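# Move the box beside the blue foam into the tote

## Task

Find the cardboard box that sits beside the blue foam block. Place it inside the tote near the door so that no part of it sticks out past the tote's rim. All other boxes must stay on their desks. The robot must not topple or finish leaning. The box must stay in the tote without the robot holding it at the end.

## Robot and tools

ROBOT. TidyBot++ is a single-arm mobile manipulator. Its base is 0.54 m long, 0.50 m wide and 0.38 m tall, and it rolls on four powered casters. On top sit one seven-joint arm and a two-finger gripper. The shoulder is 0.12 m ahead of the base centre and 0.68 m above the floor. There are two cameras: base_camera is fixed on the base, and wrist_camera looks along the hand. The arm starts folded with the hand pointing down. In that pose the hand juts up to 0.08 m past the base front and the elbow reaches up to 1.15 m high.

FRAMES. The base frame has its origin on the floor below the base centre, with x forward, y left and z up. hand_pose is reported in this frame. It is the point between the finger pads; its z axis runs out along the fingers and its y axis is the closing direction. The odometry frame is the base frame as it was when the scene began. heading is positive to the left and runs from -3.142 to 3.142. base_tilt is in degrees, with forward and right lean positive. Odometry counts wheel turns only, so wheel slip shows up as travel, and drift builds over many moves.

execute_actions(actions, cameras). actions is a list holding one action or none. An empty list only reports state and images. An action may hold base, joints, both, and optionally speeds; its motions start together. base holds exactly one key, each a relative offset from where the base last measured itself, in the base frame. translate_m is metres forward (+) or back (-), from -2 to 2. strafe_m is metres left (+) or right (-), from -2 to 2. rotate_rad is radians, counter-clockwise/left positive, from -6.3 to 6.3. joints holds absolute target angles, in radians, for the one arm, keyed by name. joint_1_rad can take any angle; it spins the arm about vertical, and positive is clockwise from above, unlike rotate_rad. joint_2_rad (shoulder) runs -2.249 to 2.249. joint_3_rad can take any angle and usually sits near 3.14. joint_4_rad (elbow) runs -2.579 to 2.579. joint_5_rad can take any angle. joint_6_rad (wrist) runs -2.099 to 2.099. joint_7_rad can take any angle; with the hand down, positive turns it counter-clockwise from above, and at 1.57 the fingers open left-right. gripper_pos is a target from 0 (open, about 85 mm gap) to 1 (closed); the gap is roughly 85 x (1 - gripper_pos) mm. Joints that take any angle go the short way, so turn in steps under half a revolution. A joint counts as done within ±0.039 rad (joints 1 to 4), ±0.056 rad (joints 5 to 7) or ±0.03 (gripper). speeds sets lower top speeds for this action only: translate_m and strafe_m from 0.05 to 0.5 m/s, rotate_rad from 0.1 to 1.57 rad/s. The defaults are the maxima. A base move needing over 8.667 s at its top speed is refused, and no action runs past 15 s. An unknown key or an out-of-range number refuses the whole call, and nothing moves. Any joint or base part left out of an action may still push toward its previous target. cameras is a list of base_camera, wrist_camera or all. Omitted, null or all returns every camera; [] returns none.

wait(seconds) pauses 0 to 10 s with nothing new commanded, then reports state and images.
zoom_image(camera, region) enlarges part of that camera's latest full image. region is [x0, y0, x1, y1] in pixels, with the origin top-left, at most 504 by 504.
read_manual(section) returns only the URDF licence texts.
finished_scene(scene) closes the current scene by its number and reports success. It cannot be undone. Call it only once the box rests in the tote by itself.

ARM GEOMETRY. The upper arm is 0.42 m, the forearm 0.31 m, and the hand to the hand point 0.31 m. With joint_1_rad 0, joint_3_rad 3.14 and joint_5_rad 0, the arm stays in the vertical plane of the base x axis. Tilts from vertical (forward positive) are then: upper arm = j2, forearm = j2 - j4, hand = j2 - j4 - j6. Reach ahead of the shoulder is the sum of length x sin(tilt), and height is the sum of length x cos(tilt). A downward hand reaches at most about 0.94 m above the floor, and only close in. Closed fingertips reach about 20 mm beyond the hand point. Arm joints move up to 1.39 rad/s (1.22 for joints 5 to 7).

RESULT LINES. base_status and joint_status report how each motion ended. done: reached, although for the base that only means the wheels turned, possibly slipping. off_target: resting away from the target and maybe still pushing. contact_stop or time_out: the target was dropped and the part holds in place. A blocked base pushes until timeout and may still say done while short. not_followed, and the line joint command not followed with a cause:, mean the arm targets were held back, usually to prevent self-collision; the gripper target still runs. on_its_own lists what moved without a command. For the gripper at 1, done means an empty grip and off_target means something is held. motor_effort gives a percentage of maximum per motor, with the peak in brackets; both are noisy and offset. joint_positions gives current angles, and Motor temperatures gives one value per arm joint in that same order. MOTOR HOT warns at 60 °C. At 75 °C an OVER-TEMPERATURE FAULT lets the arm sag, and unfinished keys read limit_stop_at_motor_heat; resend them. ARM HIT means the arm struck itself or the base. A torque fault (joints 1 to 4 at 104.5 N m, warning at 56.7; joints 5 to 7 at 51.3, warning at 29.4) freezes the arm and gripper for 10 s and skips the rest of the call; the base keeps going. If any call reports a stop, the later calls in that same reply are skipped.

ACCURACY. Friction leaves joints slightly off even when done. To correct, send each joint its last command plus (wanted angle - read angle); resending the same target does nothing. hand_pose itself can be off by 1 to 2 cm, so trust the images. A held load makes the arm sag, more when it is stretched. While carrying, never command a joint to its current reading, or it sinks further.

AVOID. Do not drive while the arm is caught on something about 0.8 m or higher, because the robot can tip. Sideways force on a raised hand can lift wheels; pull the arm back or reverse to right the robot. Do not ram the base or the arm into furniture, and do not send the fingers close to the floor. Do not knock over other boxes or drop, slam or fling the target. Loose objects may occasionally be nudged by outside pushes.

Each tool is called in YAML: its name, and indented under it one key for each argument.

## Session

execute_actions:
  actions: []

Scene clock: 0.00 s.
Motor temperatures (°C, as the motors report them): [30 32 27 32 34 31 42]
base_odometry: x=+0.000 y=+0.000 heading=+0.000 (m, m, rad; odometry frame)
base_tilt: forward=+0.1 right=-0.4 (deg)
base_status: not commanded
joint_positions: joint_1_rad=-0.042 joint_2_rad=-0.377 joint_3_rad=+3.126 joint_4_rad=-2.537 joint_5_rad=-0.037 joint_6_rad=-0.870 joint_7_rad=+1.599 gripper_pos=+0.000
joint_status: not commanded
motor_effort: joint_1_rad=+0 joint_2_rad=+1 joint_3_rad=+0 joint_4_rad=+11 joint_5_rad=+0 joint_6_rad=+0 joint_7_rad=+0 (%)
hand_pose: x=+0.2593 y=+0.0176 z=+0.5889 quat_wxyz=(-0.013, +0.998, +0.031, +0.056) (m; base frame)
pictures: base_camera, wrist_camera
Images, in order (width x height): base_camera 644x364, wrist_camera 644x476.

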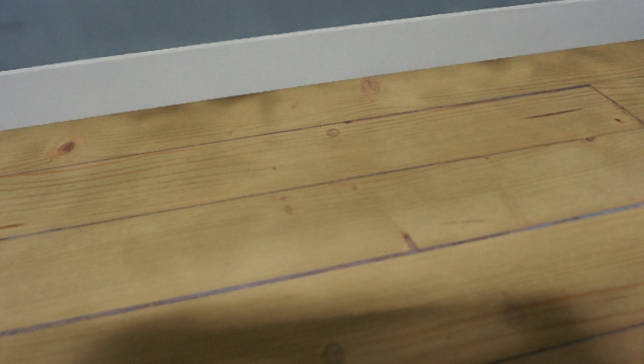

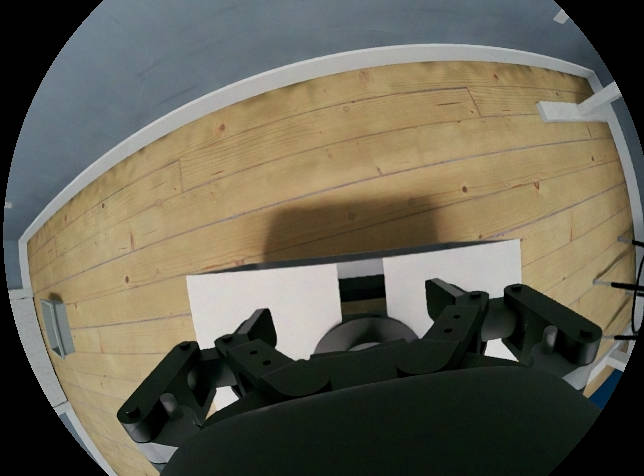

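execute_actions:
  actions:
    - {"base":{"rotate_rad":-1.33},"joints":{"joint_1_rad":0.01,"joint_2_rad":-0.6,"joint_4_rad":-1.0,"joint_6_rad":-1.85}}

execute_actions:
  actions:
    - {"base":{"rotate_rad":-1.57},"joints":{"joint_1_rad":1.0}}

Scene clock: 5.47 s.
Motor temperatures (°C, as the motors report them): [30 32 27 32 34 31 42]
base_odometry: x=+0.000 y=+0.000 heading=-1.328 (m, m, rad; odometry frame)
base_tilt: forward=+0.1 right=-0.4 (deg)
base_status: done
joint_positions: joint_1_rad=-0.009 joint_2_rad=-0.595 joint_3_rad=+3.126 joint_4_rad=-1.011 joint_5_rad=-0.037 joint_6_rad=-1.829 joint_7_rad=+1.599 gripper_pos=+0.000
joint_status: all done
motor_effort: joint_1_rad=+0(0) joint_2_rad=+11(12) joint_3_rad=+2(2) joint_4_rad=+11(19) joint_5_rad=+0(1) joint_6_rad=+8(8) joint_7_rad=+0(1) (%)
hand_pose: x=+0.2528 y=+0.0193 z=+1.1234 quat_wxyz=(-0.009, +0.900, +0.037, +0.433) (m; base frame)
pictures: base_camera, wrist_camera
Images, in order (width x height): base_camera 644x364, wrist_camera 644x476.

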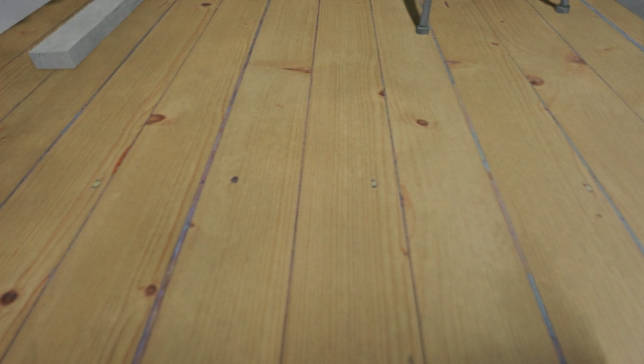

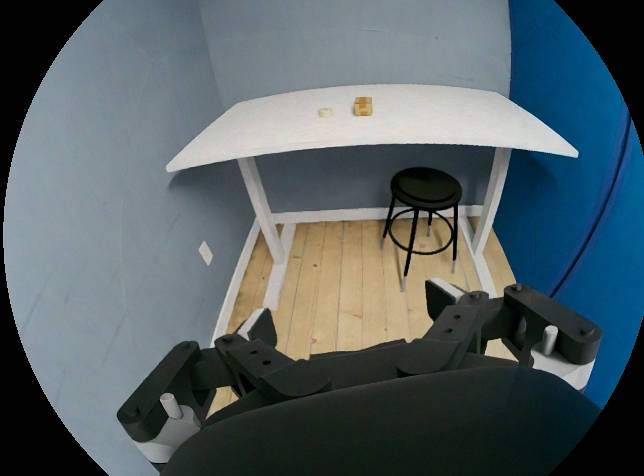

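Scene clock: 7.77 s.
Motor temperatures (°C, as the motors report them): [30 32 27 32 34 31 42]
base_odometry: x=+0.000 y=+0.000 heading=-2.897 (m, m, rad; odometry frame)
base_tilt: forward=+0.2 right=-0.4 (deg)
base_status: done
joint_positions: joint_1_rad=+0.985 joint_2_rad=-0.596 joint_3_rad=+3.126 joint_4_rad=-1.011 joint_5_rad=-0.037 joint_6_rad=-1.829 joint_7_rad=+1.599 gripper_pos=+0.000
joint_status: all done
motor_effort: joint_1_rad=-1(0) joint_2_rad=+11(12) joint_3_rad=+2(1) joint_4_rad=+11(11) joint_5_rad=+0(1) joint_6_rad=+8(8) joint_7_rad=+0(0) (%)
hand_pose: x=+0.2078 y=-0.1011 z=+1.1236 quat_wxyz=(+0.199, +0.809, -0.397, +0.386) (m; base frame)
pictures: base_camera, wrist_camera
Images, in order (width x height): base_camera 644x364, wrist_camera 644x476.

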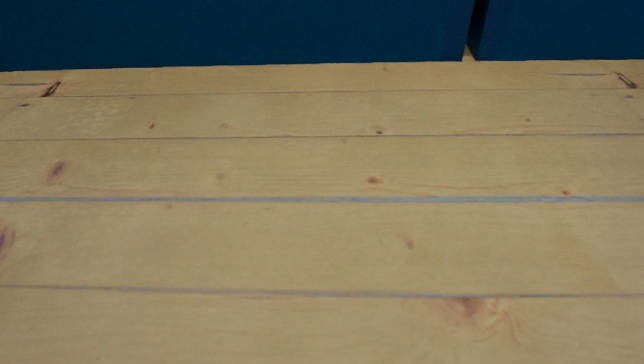

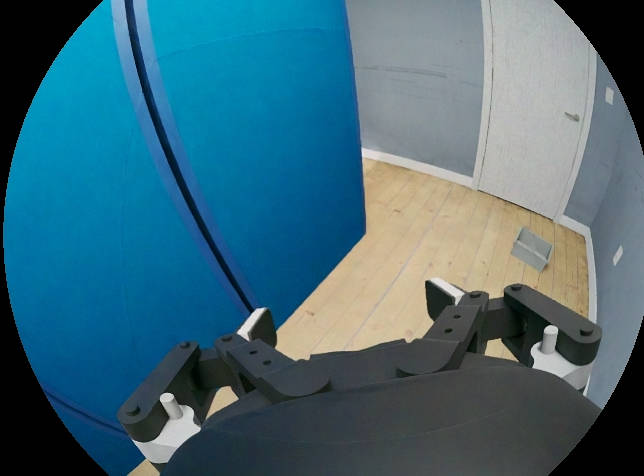

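Mirrored layout.

execute_actions:
  actions:
    - {"base":{"translate_m":0.4},"joints":{"joint_1_rad":-0.7}}
  cameras: []

execute_actions:
  actions:
    - {"base":{"strafe_m":-1.65}}

Scene clock: 12.73 s.
Motor temperatures (°C, as the motors report them): [30 31 27 32 34 31 42]
base_odometry: x=-0.388 y=-0.096 heading=-2.898 (m, m, rad; odometry frame)
base_tilt: forward=+0.2 right=-0.4 (deg)
base_status: done
joint_positions: joint_1_rad=-0.683 joint_2_rad=-0.595 joint_3_rad=+3.126 joint_4_rad=-1.011 joint_5_rad=-0.037 joint_6_rad=-1.829 joint_7_rad=+1.599 gripper_pos=+0.000
joint_status: all done
motor_effort: joint_1_rad=+0(0) joint_2_rad=+11(13) joint_3_rad=+1(2) joint_4_rad=+11(13) joint_5_rad=+0(1) joint_6_rad=+8(8) joint_7_rad=+1(0) (%)
hand_pose: x=+0.2114 y=+0.0985 z=+1.1235 quat_wxyz=(-0.152, +0.838, +0.332, +0.406) (m; base frame)
pictures: none
No camera images: the call's "cameras" was empty. Leave "cameras" out to get every camera's image.

Scene clock: 17.40 s.
Motor temperatures (°C, as the motors report them): [30 31 27 32 34 31 42]
base_odometry: x=-0.788 y=+1.505 heading=-2.898 (m, m, rad; odometry frame)
base_tilt: forward=+0.2 right=-0.4 (deg)
base_status: done
joint_positions: joint_1_rad=-0.685 joint_2_rad=-0.599 joint_3_rad=+3.126 joint_4_rad=-1.011 joint_5_rad=-0.037 joint_6_rad=-1.829 joint_7_rad=+1.599 gripper_pos=+0.000
joint_status: not commanded
motor_effort: joint_1_rad=+0(1) joint_2_rad=+12(14) joint_3_rad=+1(3) joint_4_rad=+11(12) joint_5_rad=+0(1) joint_6_rad=+8(9) joint_7_rad=+0(0) (%)
hand_pose: x=+0.2099 y=+0.0975 z=+1.1240 quat_wxyz=(-0.153, +0.837, +0.332, +0.408) (m; base frame)
pictures: base_camera, wrist_camera
Images, in order (width x height): base_camera 644x364, wrist_camera 644x476.

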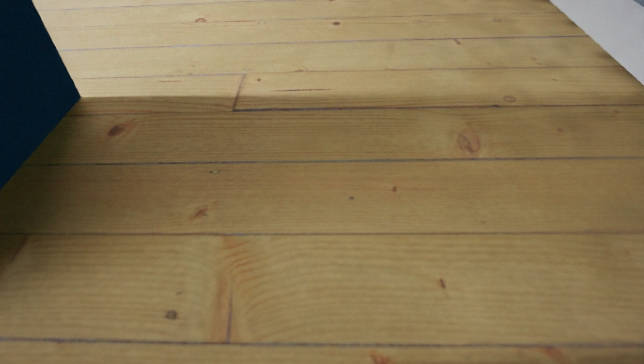

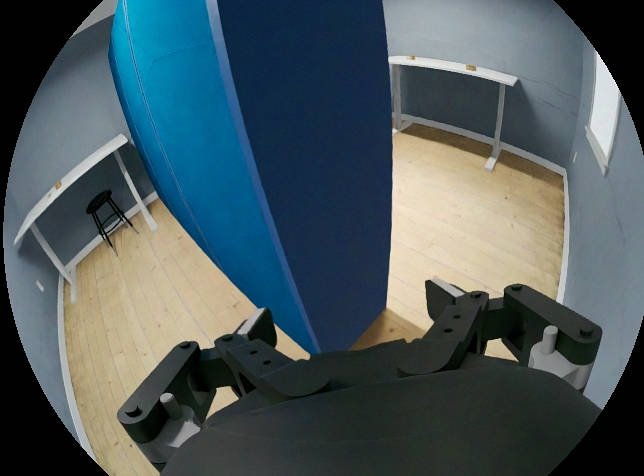

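execute_actions:
  actions:
    - {"base":{"translate_m":1.5},"joints":{"joint_2_rad":-0.3,"joint_4_rad":-0.5,"joint_3_rad":3.155,"joint_5_rad":0.02}}

execute_actions:
  actions:
    - {"base":{"rotate_rad":1.55},"joints":{"joint_1_rad":0.015}}

Scene clock: 23.77 s.
Motor temperatures (°C, as the motors report them): [30 31 27 32 34 31 42]
base_odometry: x=-2.244 y=+1.143 heading=-2.898 (m, m, rad; odometry frame)
base_tilt: forward=+0.2 right=-0.5 (deg)
base_status: done
joint_positions: joint_1_rad=-0.685 joint_2_rad=-0.297 joint_3_rad=+3.138 joint_4_rad=-0.514 joint_5_rad=-0.006 joint_6_rad=-1.830 joint_7_rad=+1.599 gripper_pos=+0.000
joint_status: all done
motor_effort: joint_1_rad=+0(1) joint_2_rad=+4(16) joint_3_rad=+1(2) joint_4_rad=+8(12) joint_5_rad=+0(0) joint_6_rad=+9(9) joint_7_rad=+0(0) (%)
hand_pose: x=+0.2876 y=+0.1434 z=+1.2483 quat_wxyz=(-0.170, +0.799, +0.302, +0.491) (m; base frame)
pictures: base_camera, wrist_camera
Images, in order (width x height): base_camera 644x364, wrist_camera 644x476.

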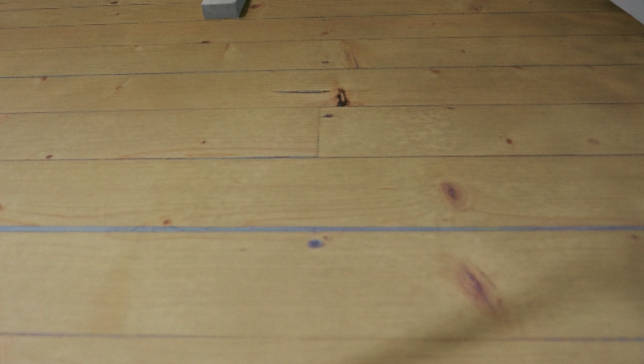

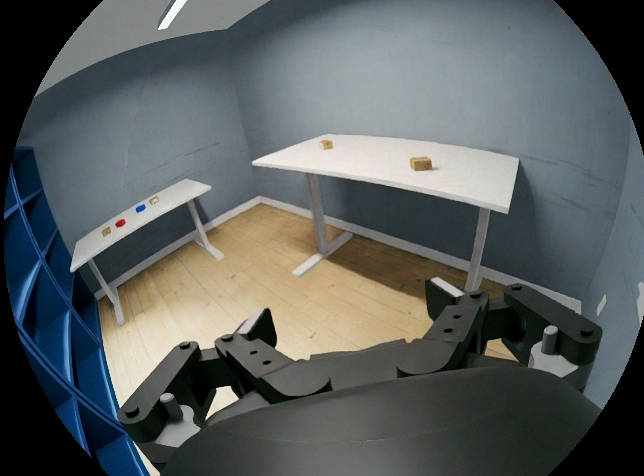

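Scene clock: 26.03 s.
Motor temperatures (°C, as the motors report them): [30 31 27 32 34 31 42]
base_odometry: x=-2.244 y=+1.143 heading=-1.349 (m, m, rad; odometry frame)
base_tilt: forward=+0.2 right=-0.4 (deg)
base_status: done
joint_positions: joint_1_rad=-0.003 joint_2_rad=-0.297 joint_3_rad=+3.138 joint_4_rad=-0.514 joint_5_rad=-0.005 joint_6_rad=-1.830 joint_7_rad=+1.599 gripper_pos=+0.000
joint_status: all done
motor_effort: joint_1_rad=-1(1) joint_2_rad=+3(5) joint_3_rad=+1(1) joint_4_rad=+9(10) joint_5_rad=+0(0) joint_6_rad=+9(8) joint_7_rad=+1(1) (%)
hand_pose: x=+0.3402 y=+0.0048 z=+1.2484 quat_wxyz=(+0.004, +0.854, +0.017, +0.520) (m; base frame)
pictures: base_camera, wrist_camera
Images, in order (width x height): base_camera 644x364, wrist_camera 644x476.

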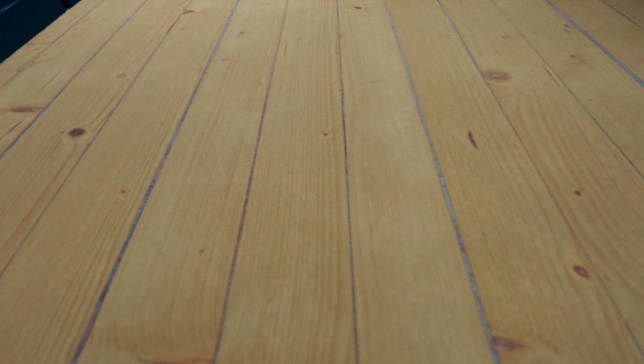

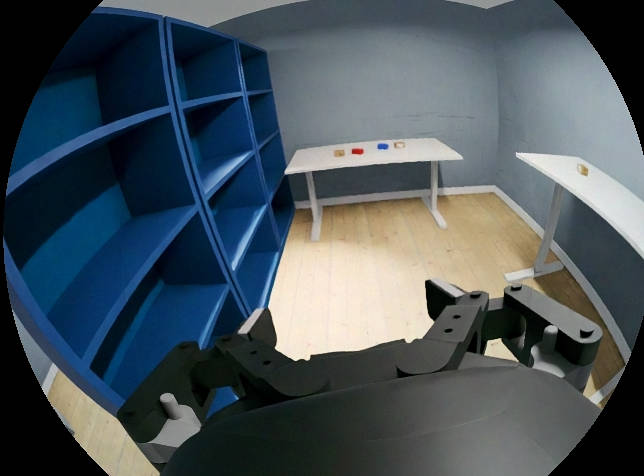

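execute_actions:
  actions:
    - {"base":{"translate_m":1.95},"joints":{"joint_2_rad":0,"joint_4_rad":-0.8,"joint_7_rad":1.55}}

execute_actions:
  actions:
    - {"base":{"strafe_m":-0.55}}

Scene clock: 34.23 s.
Motor temperatures (°C, as the motors report them): [30 31 27 32 34 31 42]
base_odometry: x=-1.813 y=-0.759 heading=-1.349 (m, m, rad; odometry frame)
base_tilt: forward=+0.2 right=-0.4 (deg)
base_status: done
joint_positions: joint_1_rad=-0.003 joint_2_rad=+0.005 joint_3_rad=+3.138 joint_4_rad=-0.801 joint_5_rad=-0.005 joint_6_rad=-1.830 joint_7_rad=+1.579 gripper_pos=+0.000
joint_status: all done
motor_effort: joint_1_rad=+0(0) joint_2_rad=-15(22) joint_3_rad=+0(1) joint_4_rad=+15(16) joint_5_rad=+0(1) joint_6_rad=+5(9) joint_7_rad=+0(1) (%)
hand_pose: x=+0.4985 y=+0.0052 z=+1.0481 quat_wxyz=(-0.002, +0.968, +0.008, +0.250) (m; base frame)
pictures: base_camera, wrist_camera
Images, in order (width x height): base_camera 644x364, wrist_camera 644x476.

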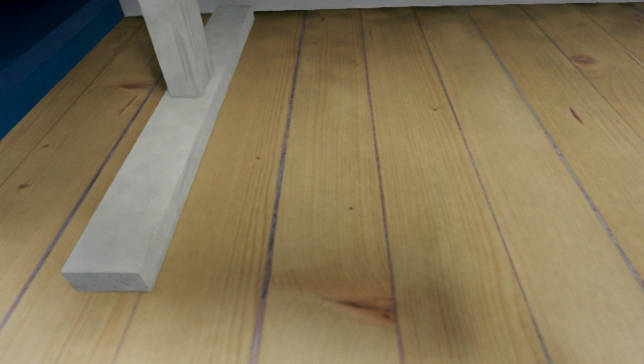

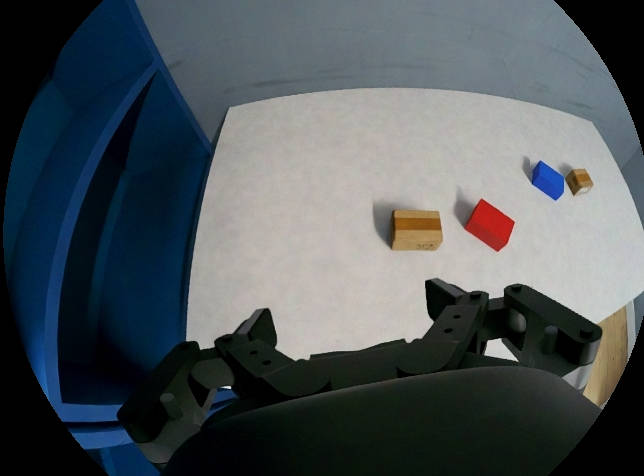

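Scene clock: 36.70 s.
Motor temperatures (°C, as the motors report them): [30 31 27 32 34 31 42]
base_odometry: x=-2.350 y=-0.880 heading=-1.348 (m, m, rad; odometry frame)
base_tilt: forward=+0.2 right=-0.4 (deg)
base_status: done
joint_positions: joint_1_rad=+0.003 joint_2_rad=+0.004 joint_3_rad=+3.142 joint_4_rad=-0.801 joint_5_rad=-0.004 joint_6_rad=-1.830 joint_7_rad=+1.579 gripper_pos=+0.000
joint_status: not commanded
motor_effort: joint_1_rad=-1(2) joint_2_rad=-15(17) joint_3_rad=-1(2) joint_4_rad=+15(15) joint_5_rad=+0(2) joint_6_rad=+5(6) joint_7_rad=+0(0) (%)
hand_pose: x=+0.4983 y=+0.0010 z=+1.0483 quat_wxyz=(+0.000, +0.968, +0.003, +0.251) (m; base frame)
pictures: base_camera, wrist_camera
Images, in order (width x height): base_camera 644x364, wrist_camera 644x476.

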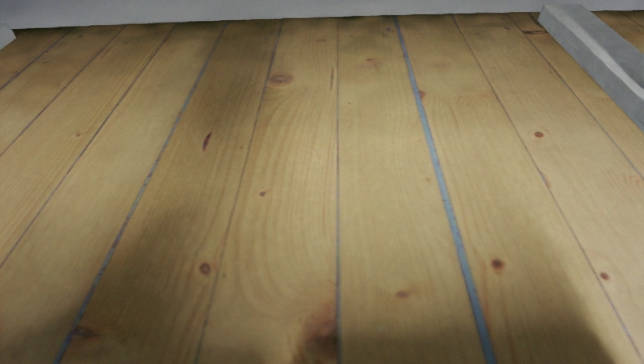

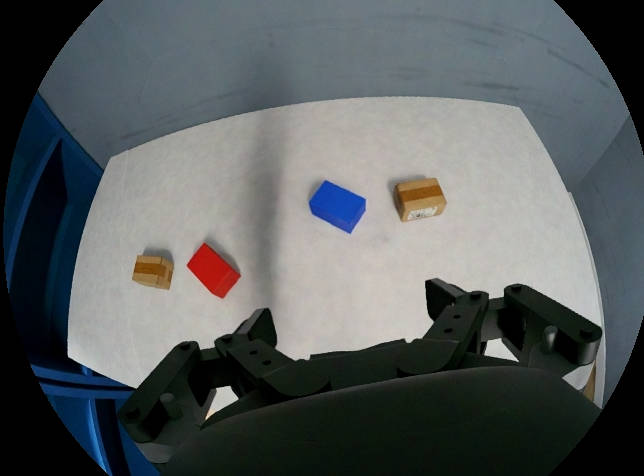

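execute_actions:
  actions:
    - {"base":{"translate_m":0.09},"joints":{"joint_1_rad":0.32,"joint_2_rad":0.5,"joint_4_rad":-0.7,"joint_6_rad":-1.9,"joint_7_rad":0.56}}
  cameras: ["wrist_camera"]

Scene clock: 42.23 s.
Motor temperatures (°C, as the motors report them): [30 31 27 32 34 31 42]
base_odometry: x=-2.330 y=-0.969 heading=-1.348 (m, m, rad; odometry frame)
base_tilt: forward=+0.2 right=-0.4 (deg)
base_status: done
joint_positions: joint_1_rad=+0.308 joint_2_rad=+0.503 joint_3_rad=+3.142 joint_4_rad=-0.715 joint_5_rad=-0.004 joint_6_rad=-1.877 joint_7_rad=+0.584 gripper_pos=+0.000
joint_status: all done
motor_effort: joint_1_rad=+0(2) joint_2_rad=-34(38) joint_3_rad=-1(0) joint_4_rad=+17(19) joint_5_rad=+0(1) joint_6_rad=+2(6) joint_7_rad=+1(1) (%)
hand_pose: x=+0.6079 y=-0.1530 z=+0.8482 quat_wxyz=(-0.009, +0.798, -0.602, +0.021) (m; base frame)
pictures: wrist_camera
Images, in order (width x height): wrist_camera 644x476.

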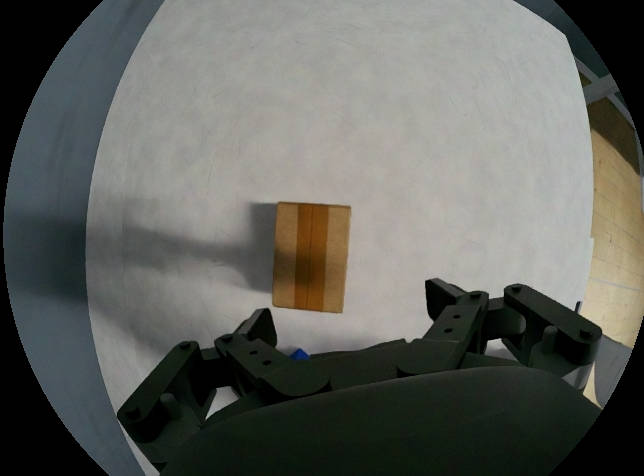

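execute_actions:
  actions:
    - {"joints":{"joint_2_rad":0.58,"joint_4_rad":-0.675,"joint_6_rad":-1.81,"joint_7_rad":0.35}}
  cameras: ["wrist_camera"]

Scene clock: 46.23 s.
Motor temperatures (°C, as the motors report them): [30 32 27 32 34 31 42]
base_odometry: x=-2.330 y=-0.969 heading=-1.348 (m, m, rad; odometry frame)
base_tilt: forward=+0.2 right=-0.4 (deg)
base_status: not commanded
joint_positions: joint_1_rad=+0.308 joint_2_rad=+0.582 joint_3_rad=+3.142 joint_4_rad=-0.687 joint_5_rad=-0.004 joint_6_rad=-1.827 joint_7_rad=+0.372 gripper_pos=+0.000
joint_status: all done
motor_effort: joint_1_rad=+0(0) joint_2_rad=-38(40) joint_3_rad=+0(1) joint_4_rad=+16(17) joint_5_rad=+0(0) joint_6_rad=+1(2) joint_7_rad=+1(0) (%)
hand_pose: x=+0.6395 y=-0.1630 z=+0.8154 quat_wxyz=(-0.011, +0.729, -0.684, +0.019) (m; base frame)
pictures: wrist_camera
Images, in order (width x height): wrist_camera 644x476.

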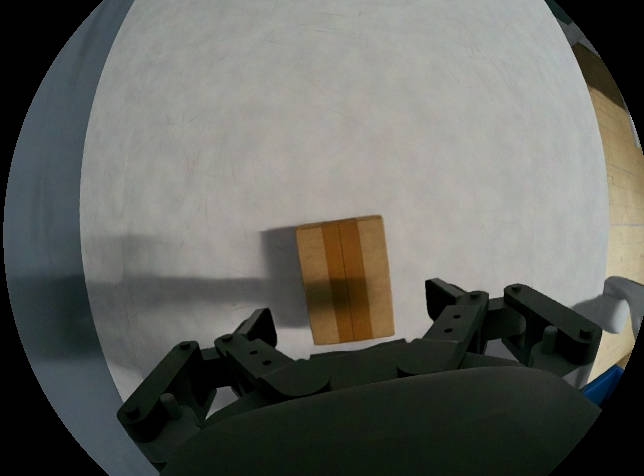

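execute_actions:
  actions:
    - {"joints":{"joint_4_rad":-0.895,"joint_6_rad":-1.65}}
  cameras: ["wrist_camera"]

execute_actions:
  actions:
    - {"joints":{"gripper_pos":1}}
  cameras: ["wrist_camera"]

Scene clock: 50.33 s.
Motor temperatures (°C, as the motors report them): [30 32 27 32 34 31 42]
base_odometry: x=-2.330 y=-0.969 heading=-1.348 (m, m, rad; odometry frame)
base_tilt: forward=+0.2 right=-0.5 (deg)
base_status: not commanded
joint_positions: joint_1_rad=+0.308 joint_2_rad=+0.583 joint_3_rad=+3.142 joint_4_rad=-0.885 joint_5_rad=-0.004 joint_6_rad=-1.671 joint_7_rad=+0.372 gripper_pos=+0.000
joint_status: all done
motor_effort: joint_1_rad=+0(0) joint_2_rad=-38(41) joint_3_rad=+0(0) joint_4_rad=+16(19) joint_5_rad=+1(0) joint_6_rad=+1(2) joint_7_rad=+0(1) (%)
hand_pose: x=+0.6393 y=-0.1629 z=+0.7542 quat_wxyz=(-0.002, +0.729, -0.684, +0.001) (m; base frame)
pictures: wrist_camera
Images, in order (width x height): wrist_camera 644x476.

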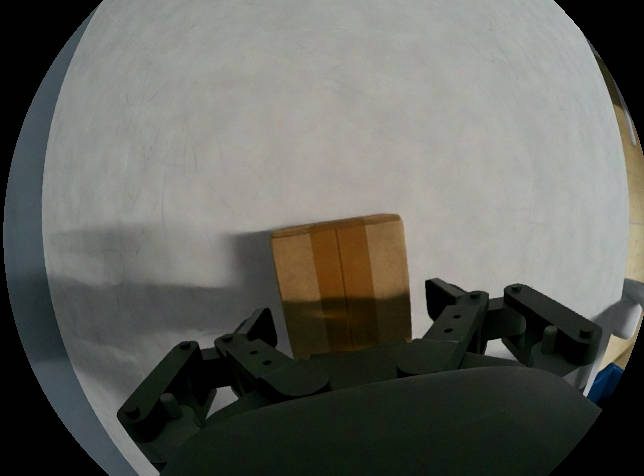

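Scene clock: 51.43 s.
Motor temperatures (°C, as the motors report them): [30 32 27 32 34 31 42]
base_odometry: x=-2.330 y=-0.968 heading=-1.348 (m, m, rad; odometry frame)
base_tilt: forward=+0.2 right=-0.4 (deg)
base_status: not commanded
joint_positions: joint_1_rad=+0.308 joint_2_rad=+0.580 joint_3_rad=+3.142 joint_4_rad=-0.886 joint_5_rad=-0.004 joint_6_rad=-1.671 joint_7_rad=+0.372 gripper_pos=+0.356
joint_status: gripper_pos off_target (ended at +0.356, target +1.000)
motor_effort: joint_1_rad=+0(1) joint_2_rad=-37(39) joint_3_rad=+0(0) joint_4_rad=+17(18) joint_5_rad=+0(1) joint_6_rad=+1(2) joint_7_rad=+0(1) (%)
hand_pose: x=+0.6388 y=-0.1628 z=+0.7550 quat_wxyz=(-0.002, +0.729, -0.684, +0.001) (m; base frame)
pictures: wrist_camera
Images, in order (width x height): wrist_camera 644x476.

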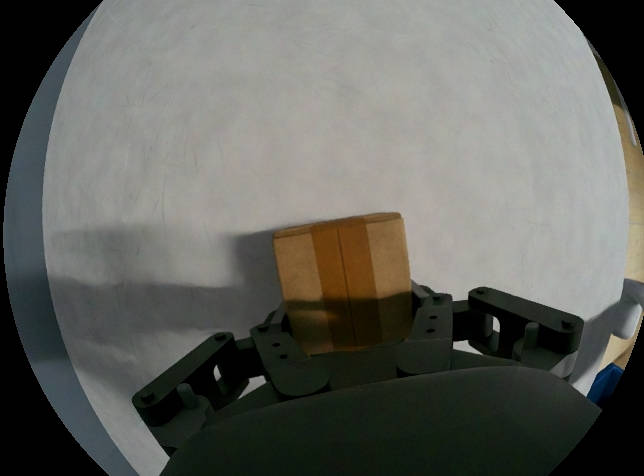

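execute_actions:
  actions:
    - {"joints":{"joint_2_rad":0.3}}
  cameras: []

execute_actions:
  actions:
    - {"base":{"translate_m":-2},"joints":{"joint_1_rad":0,"joint_2_rad":-0.35,"joint_4_rad":-1.6,"joint_6_rad":-1.2,"joint_7_rad":1.59}}
  cameras: []

execute_actions:
  actions:
    - {"base":{"rotate_rad":1.64}}

Scene clock: 56.73 s.
Motor temperatures (°C, as the motors report them): [30 32 27 32 34 31 42]
base_odometry: x=-2.330 y=-0.968 heading=-1.348 (m, m, rad; odometry frame)
base_tilt: forward=+0.2 right=-0.4 (deg)
base_status: not commanded
joint_positions: joint_1_rad=+0.308 joint_2_rad=+0.301 joint_3_rad=+3.142 joint_4_rad=-0.891 joint_5_rad=-0.004 joint_6_rad=-1.671 joint_7_rad=+0.372 gripper_pos=+0.356
joint_status: all done
motor_effort: joint_1_rad=+0(0) joint_2_rad=-30(42) joint_3_rad=+0(0) joint_4_rad=+18(19) joint_5_rad=+1(0) joint_6_rad=+3(4) joint_7_rad=+1(0) (%)
hand_pose: x=+0.5986 y=-0.1500 z=+0.9006 quat_wxyz=(-0.061, +0.722, -0.677, +0.125) (m; base frame)
pictures: none
No camera images: the call's "cameras" was empty. Leave "cameras" out to get every camera's image.

Scene clock: 62.20 s.
Motor temperatures (°C, as the motors report them): [30 32 27 32 34 31 42]
base_odometry: x=-2.772 y=+0.982 heading=-1.348 (m, m, rad; odometry frame)
base_tilt: forward=+0.1 right=-0.4 (deg)
base_status: done
joint_positions: joint_1_rad=+0.018 joint_2_rad=-0.350 joint_3_rad=+3.143 joint_4_rad=-1.592 joint_5_rad=-0.002 joint_6_rad=-1.225 joint_7_rad=+1.565 gripper_pos=+0.356
joint_status: all done
motor_effort: joint_1_rad=+0(1) joint_2_rad=-6(35) joint_3_rad=+0(1) joint_4_rad=+21(21) joint_5_rad=+1(1) joint_6_rad=+7(7) joint_7_rad=+0(0) (%)
hand_pose: x=+0.4666 y=-0.0051 z=+0.9355 quat_wxyz=(+0.001, +0.944, -0.012, +0.331) (m; base frame)
pictures: none
No camera images: the call's "cameras" was empty. Leave "cameras" out to get every camera's image.

Scene clock: 64.53 s.
Motor temperatures (°C, as the motors report them): [30 32 27 32 34 31 42]
base_odometry: x=-2.772 y=+0.982 heading=+0.290 (m, m, rad; odometry frame)
base_tilt: forward=+0.2 right=-0.4 (deg)
base_status: done
joint_positions: joint_1_rad=+0.012 joint_2_rad=-0.349 joint_3_rad=+3.145 joint_4_rad=-1.592 joint_5_rad=-0.002 joint_6_rad=-1.222 joint_7_rad=+1.565 gripper_pos=+0.356
joint_status: not commanded
motor_effort: joint_1_rad=-1(2) joint_2_rad=-6(8) joint_3_rad=+0(2) joint_4_rad=+21(21) joint_5_rad=+0(1) joint_6_rad=+7(7) joint_7_rad=+0(1) (%)
hand_pose: x=+0.4677 y=-0.0039 z=+0.9357 quat_wxyz=(+0.000, +0.943, -0.010, +0.332) (m; base frame)
pictures: base_camera, wrist_camera
Images, in order (width x height): base_camera 644x364, wrist_camera 644x476.

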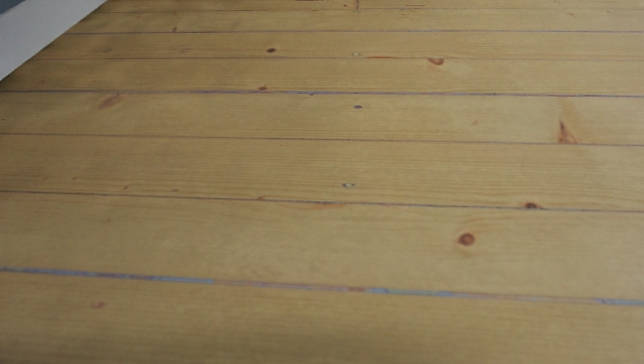

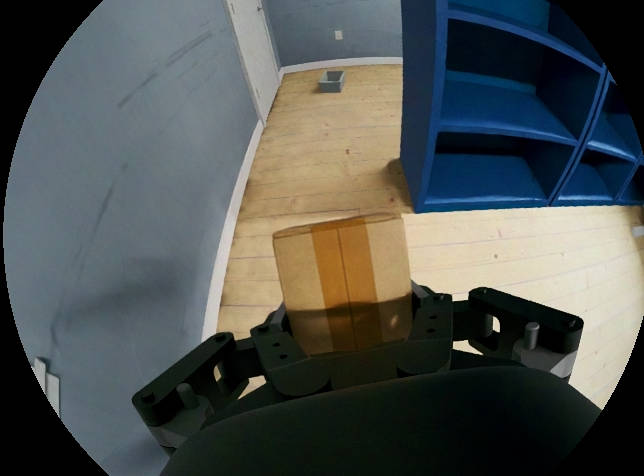

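execute_actions:
  actions:
    - {"base":{"translate_m":2},"joints":{"joint_1_rad":0.2,"joint_2_rad":1.3,"joint_4_rad":-1.2,"joint_6_rad":-0.62}}

Scene clock: 72.03 s.
Motor temperatures (°C, as the motors report them): [30 32 27 32 34 31 42]
base_odometry: x=-0.857 y=+1.557 heading=+0.291 (m, m, rad; odometry frame)
base_tilt: forward=+0.2 right=-0.4 (deg)
base_status: done
joint_positions: joint_1_rad=+0.183 joint_2_rad=+1.306 joint_3_rad=+3.145 joint_4_rad=-1.210 joint_5_rad=-0.002 joint_6_rad=-0.637 joint_7_rad=+1.565 gripper_pos=+0.356
joint_status: all done
motor_effort: joint_1_rad=+0(1) joint_2_rad=-48(50) joint_3_rad=-1(1) joint_4_rad=+11(22) joint_5_rad=+0(0) joint_6_rad=+1(8) joint_7_rad=+0(0) (%)
hand_pose: x=+0.6957 y=-0.1069 z=+0.2256 quat_wxyz=(+0.001, +0.995, -0.095, -0.006) (m; base frame)
pictures: base_camera, wrist_camera
Images, in order (width x height): base_camera 644x364, wrist_camera 644x476.

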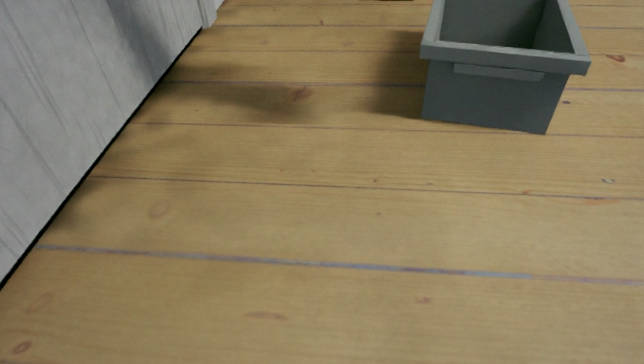

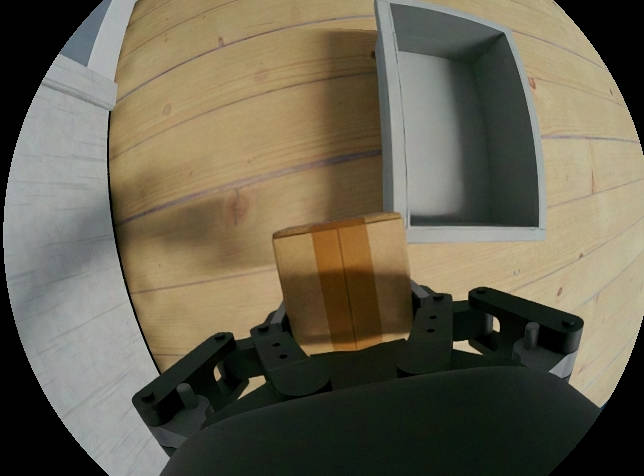

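execute_actions:
  actions:
    - {"base":{"translate_m":0.16},"joints":{"joint_1_rad":0.51,"joint_7_rad":1.8}}

Scene clock: 75.23 s.
Motor temperatures (°C, as the motors report them): [30 32 27 32 34 31 42]
base_odometry: x=-0.703 y=+1.603 heading=+0.292 (m, m, rad; odometry frame)
base_tilt: forward=+0.2 right=-0.4 (deg)
base_status: done
joint_positions: joint_1_rad=+0.507 joint_2_rad=+1.306 joint_3_rad=+3.148 joint_4_rad=-1.203 joint_5_rad=-0.002 joint_6_rad=-0.637 joint_7_rad=+1.772 gripper_pos=+0.356
joint_status: all done
motor_effort: joint_1_rad=+0(2) joint_2_rad=-48(51) joint_3_rad=-1(2) joint_4_rad=+11(12) joint_5_rad=+0(0) joint_6_rad=+1(2) joint_7_rad=+1(1) (%)
hand_pose: x=+0.6339 y=-0.2887 z=+0.2267 quat_wxyz=(+0.002, +0.988, -0.154, -0.003) (m; base frame)
pictures: base_camera, wrist_camera
Images, in order (width x height): base_camera 644x364, wrist_camera 644x476.

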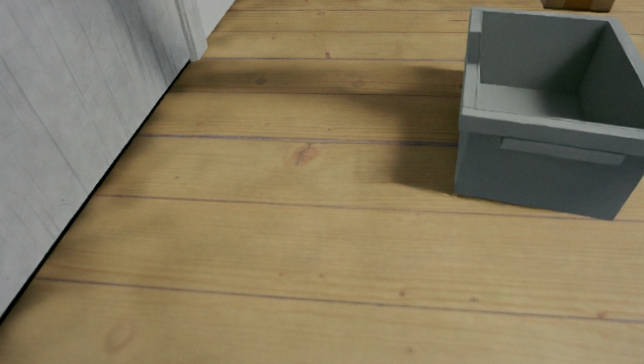

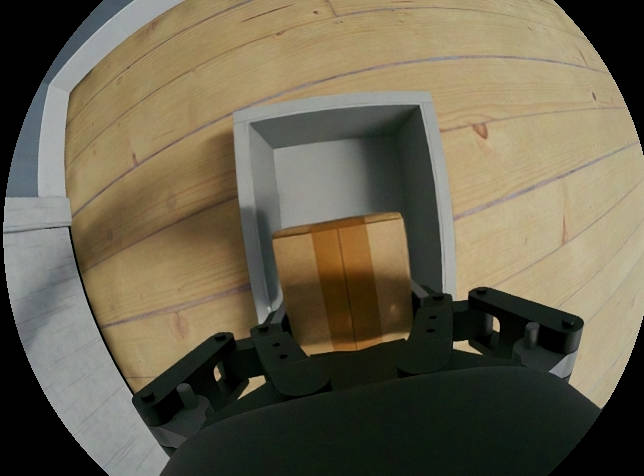

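execute_actions:
  actions:
    - {"joints":{"joint_2_rad":1.72,"joint_4_rad":-0.775,"joint_1_rad":0.53}}

execute_actions:
  actions:
    - {"joints":{"gripper_pos":0.15}}
  cameras: []

execute_actions:
  actions:
    - {"joints":{"joint_2_rad":1.3,"joint_4_rad":-1.2}}

Scene clock: 80.20 s.
Motor temperatures (°C, as the motors report them): [30 32 27 32 34 31 42]
base_odometry: x=-0.703 y=+1.603 heading=+0.292 (m, m, rad; odometry frame)
base_tilt: forward=+0.2 right=-0.4 (deg)
base_status: not commanded
joint_positions: joint_1_rad=+0.512 joint_2_rad=+1.727 joint_3_rad=+3.148 joint_4_rad=-0.789 joint_5_rad=-0.002 joint_6_rad=-0.637 joint_7_rad=+1.772 gripper_pos=+0.356
joint_status: all done
motor_effort: joint_1_rad=+0(1) joint_2_rad=-49(53) joint_3_rad=+0(1) joint_4_rad=+12(10) joint_5_rad=+0(0) joint_6_rad=+1(1) joint_7_rad=+0(0) (%)
hand_pose: x=+0.6377 y=-0.2933 z=+0.0498 quat_wxyz=(+0.001, +0.988, -0.155, -0.006) (m; base frame)
pictures: base_camera, wrist_camera
Images, in order (width x height): base_camera 644x364, wrist_camera 644x476.

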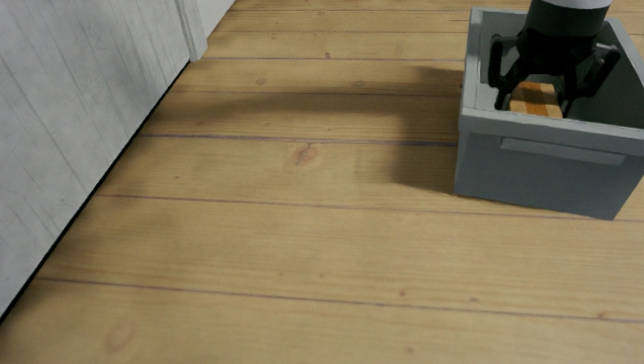

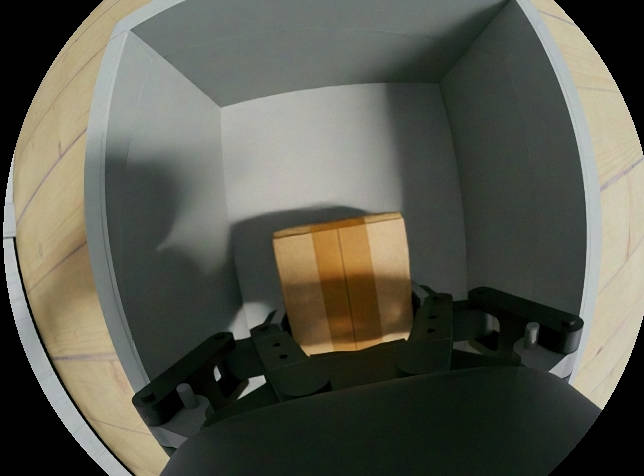

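Scene clock: 81.23 s.
Motor temperatures (°C, as the motors report them): [30 32 27 32 34 31 42]
base_odometry: x=-0.703 y=+1.603 heading=+0.292 (m, m, rad; odometry frame)
base_tilt: forward=+0.2 right=-0.5 (deg)
base_status: not commanded
joint_positions: joint_1_rad=+0.512 joint_2_rad=+1.727 joint_3_rad=+3.148 joint_4_rad=-0.789 joint_5_rad=-0.002 joint_6_rad=-0.637 joint_7_rad=+1.772 gripper_pos=+0.150
joint_status: all done
motor_effort: joint_1_rad=+0(1) joint_2_rad=-48(49) joint_3_rad=+0(1) joint_4_rad=+10(10) joint_5_rad=+0(1) joint_6_rad=+2(1) joint_7_rad=+0(0) (%)
hand_pose: x=+0.6378 y=-0.2934 z=+0.0500 quat_wxyz=(+0.001, +0.988, -0.155, -0.006) (m; base frame)
pictures: none
No camera images: the call's "cameras" was empty. Leave "cameras" out to get every camera's image.

Scene clock: 83.00 s.
Motor temperatures (°C, as the motors report them): [30 32 27 32 34 31 42]
base_odometry: x=-0.703 y=+1.603 heading=+0.292 (m, m, rad; odometry frame)
base_tilt: forward=+0.2 right=-0.4 (deg)
base_status: not commanded
joint_positions: joint_1_rad=+0.512 joint_2_rad=+1.300 joint_3_rad=+3.148 joint_4_rad=-1.185 joint_5_rad=-0.002 joint_6_rad=-0.637 joint_7_rad=+1.772 gripper_pos=+0.150
joint_status: all done
motor_effort: joint_1_rad=-1(0) joint_2_rad=-46(52) joint_3_rad=-1(0) joint_4_rad=+10(11) joint_5_rad=+0(0) joint_6_rad=+2(2) joint_7_rad=+1(0) (%)
hand_pose: x=+0.6441 y=-0.2973 z=+0.2341 quat_wxyz=(+0.006, +0.988, -0.156, +0.008) (m; base frame)
pictures: base_camera, wrist_camera
Images, in order (width x height): base_camera 644x364, wrist_camera 644x476.

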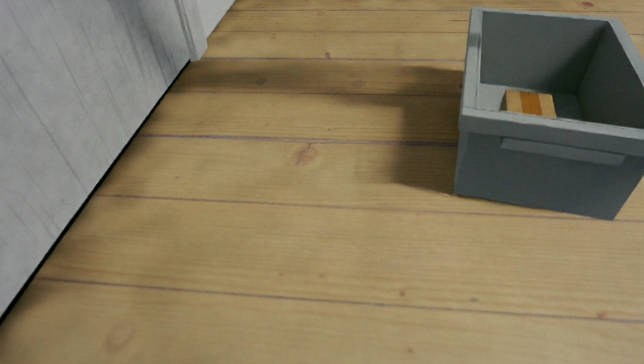

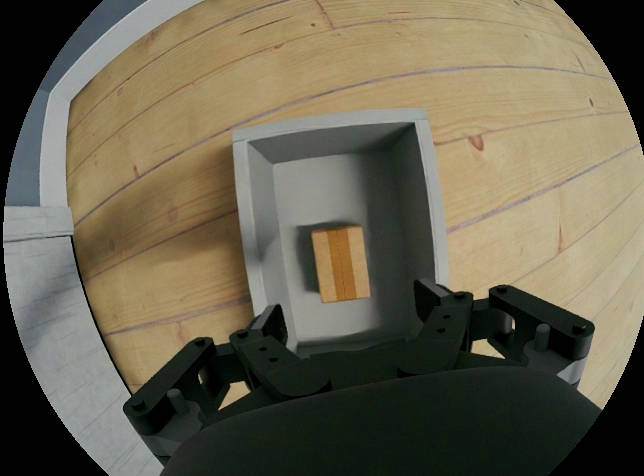

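finished_scene:
  scene: 2

The scene is finished: the task was done.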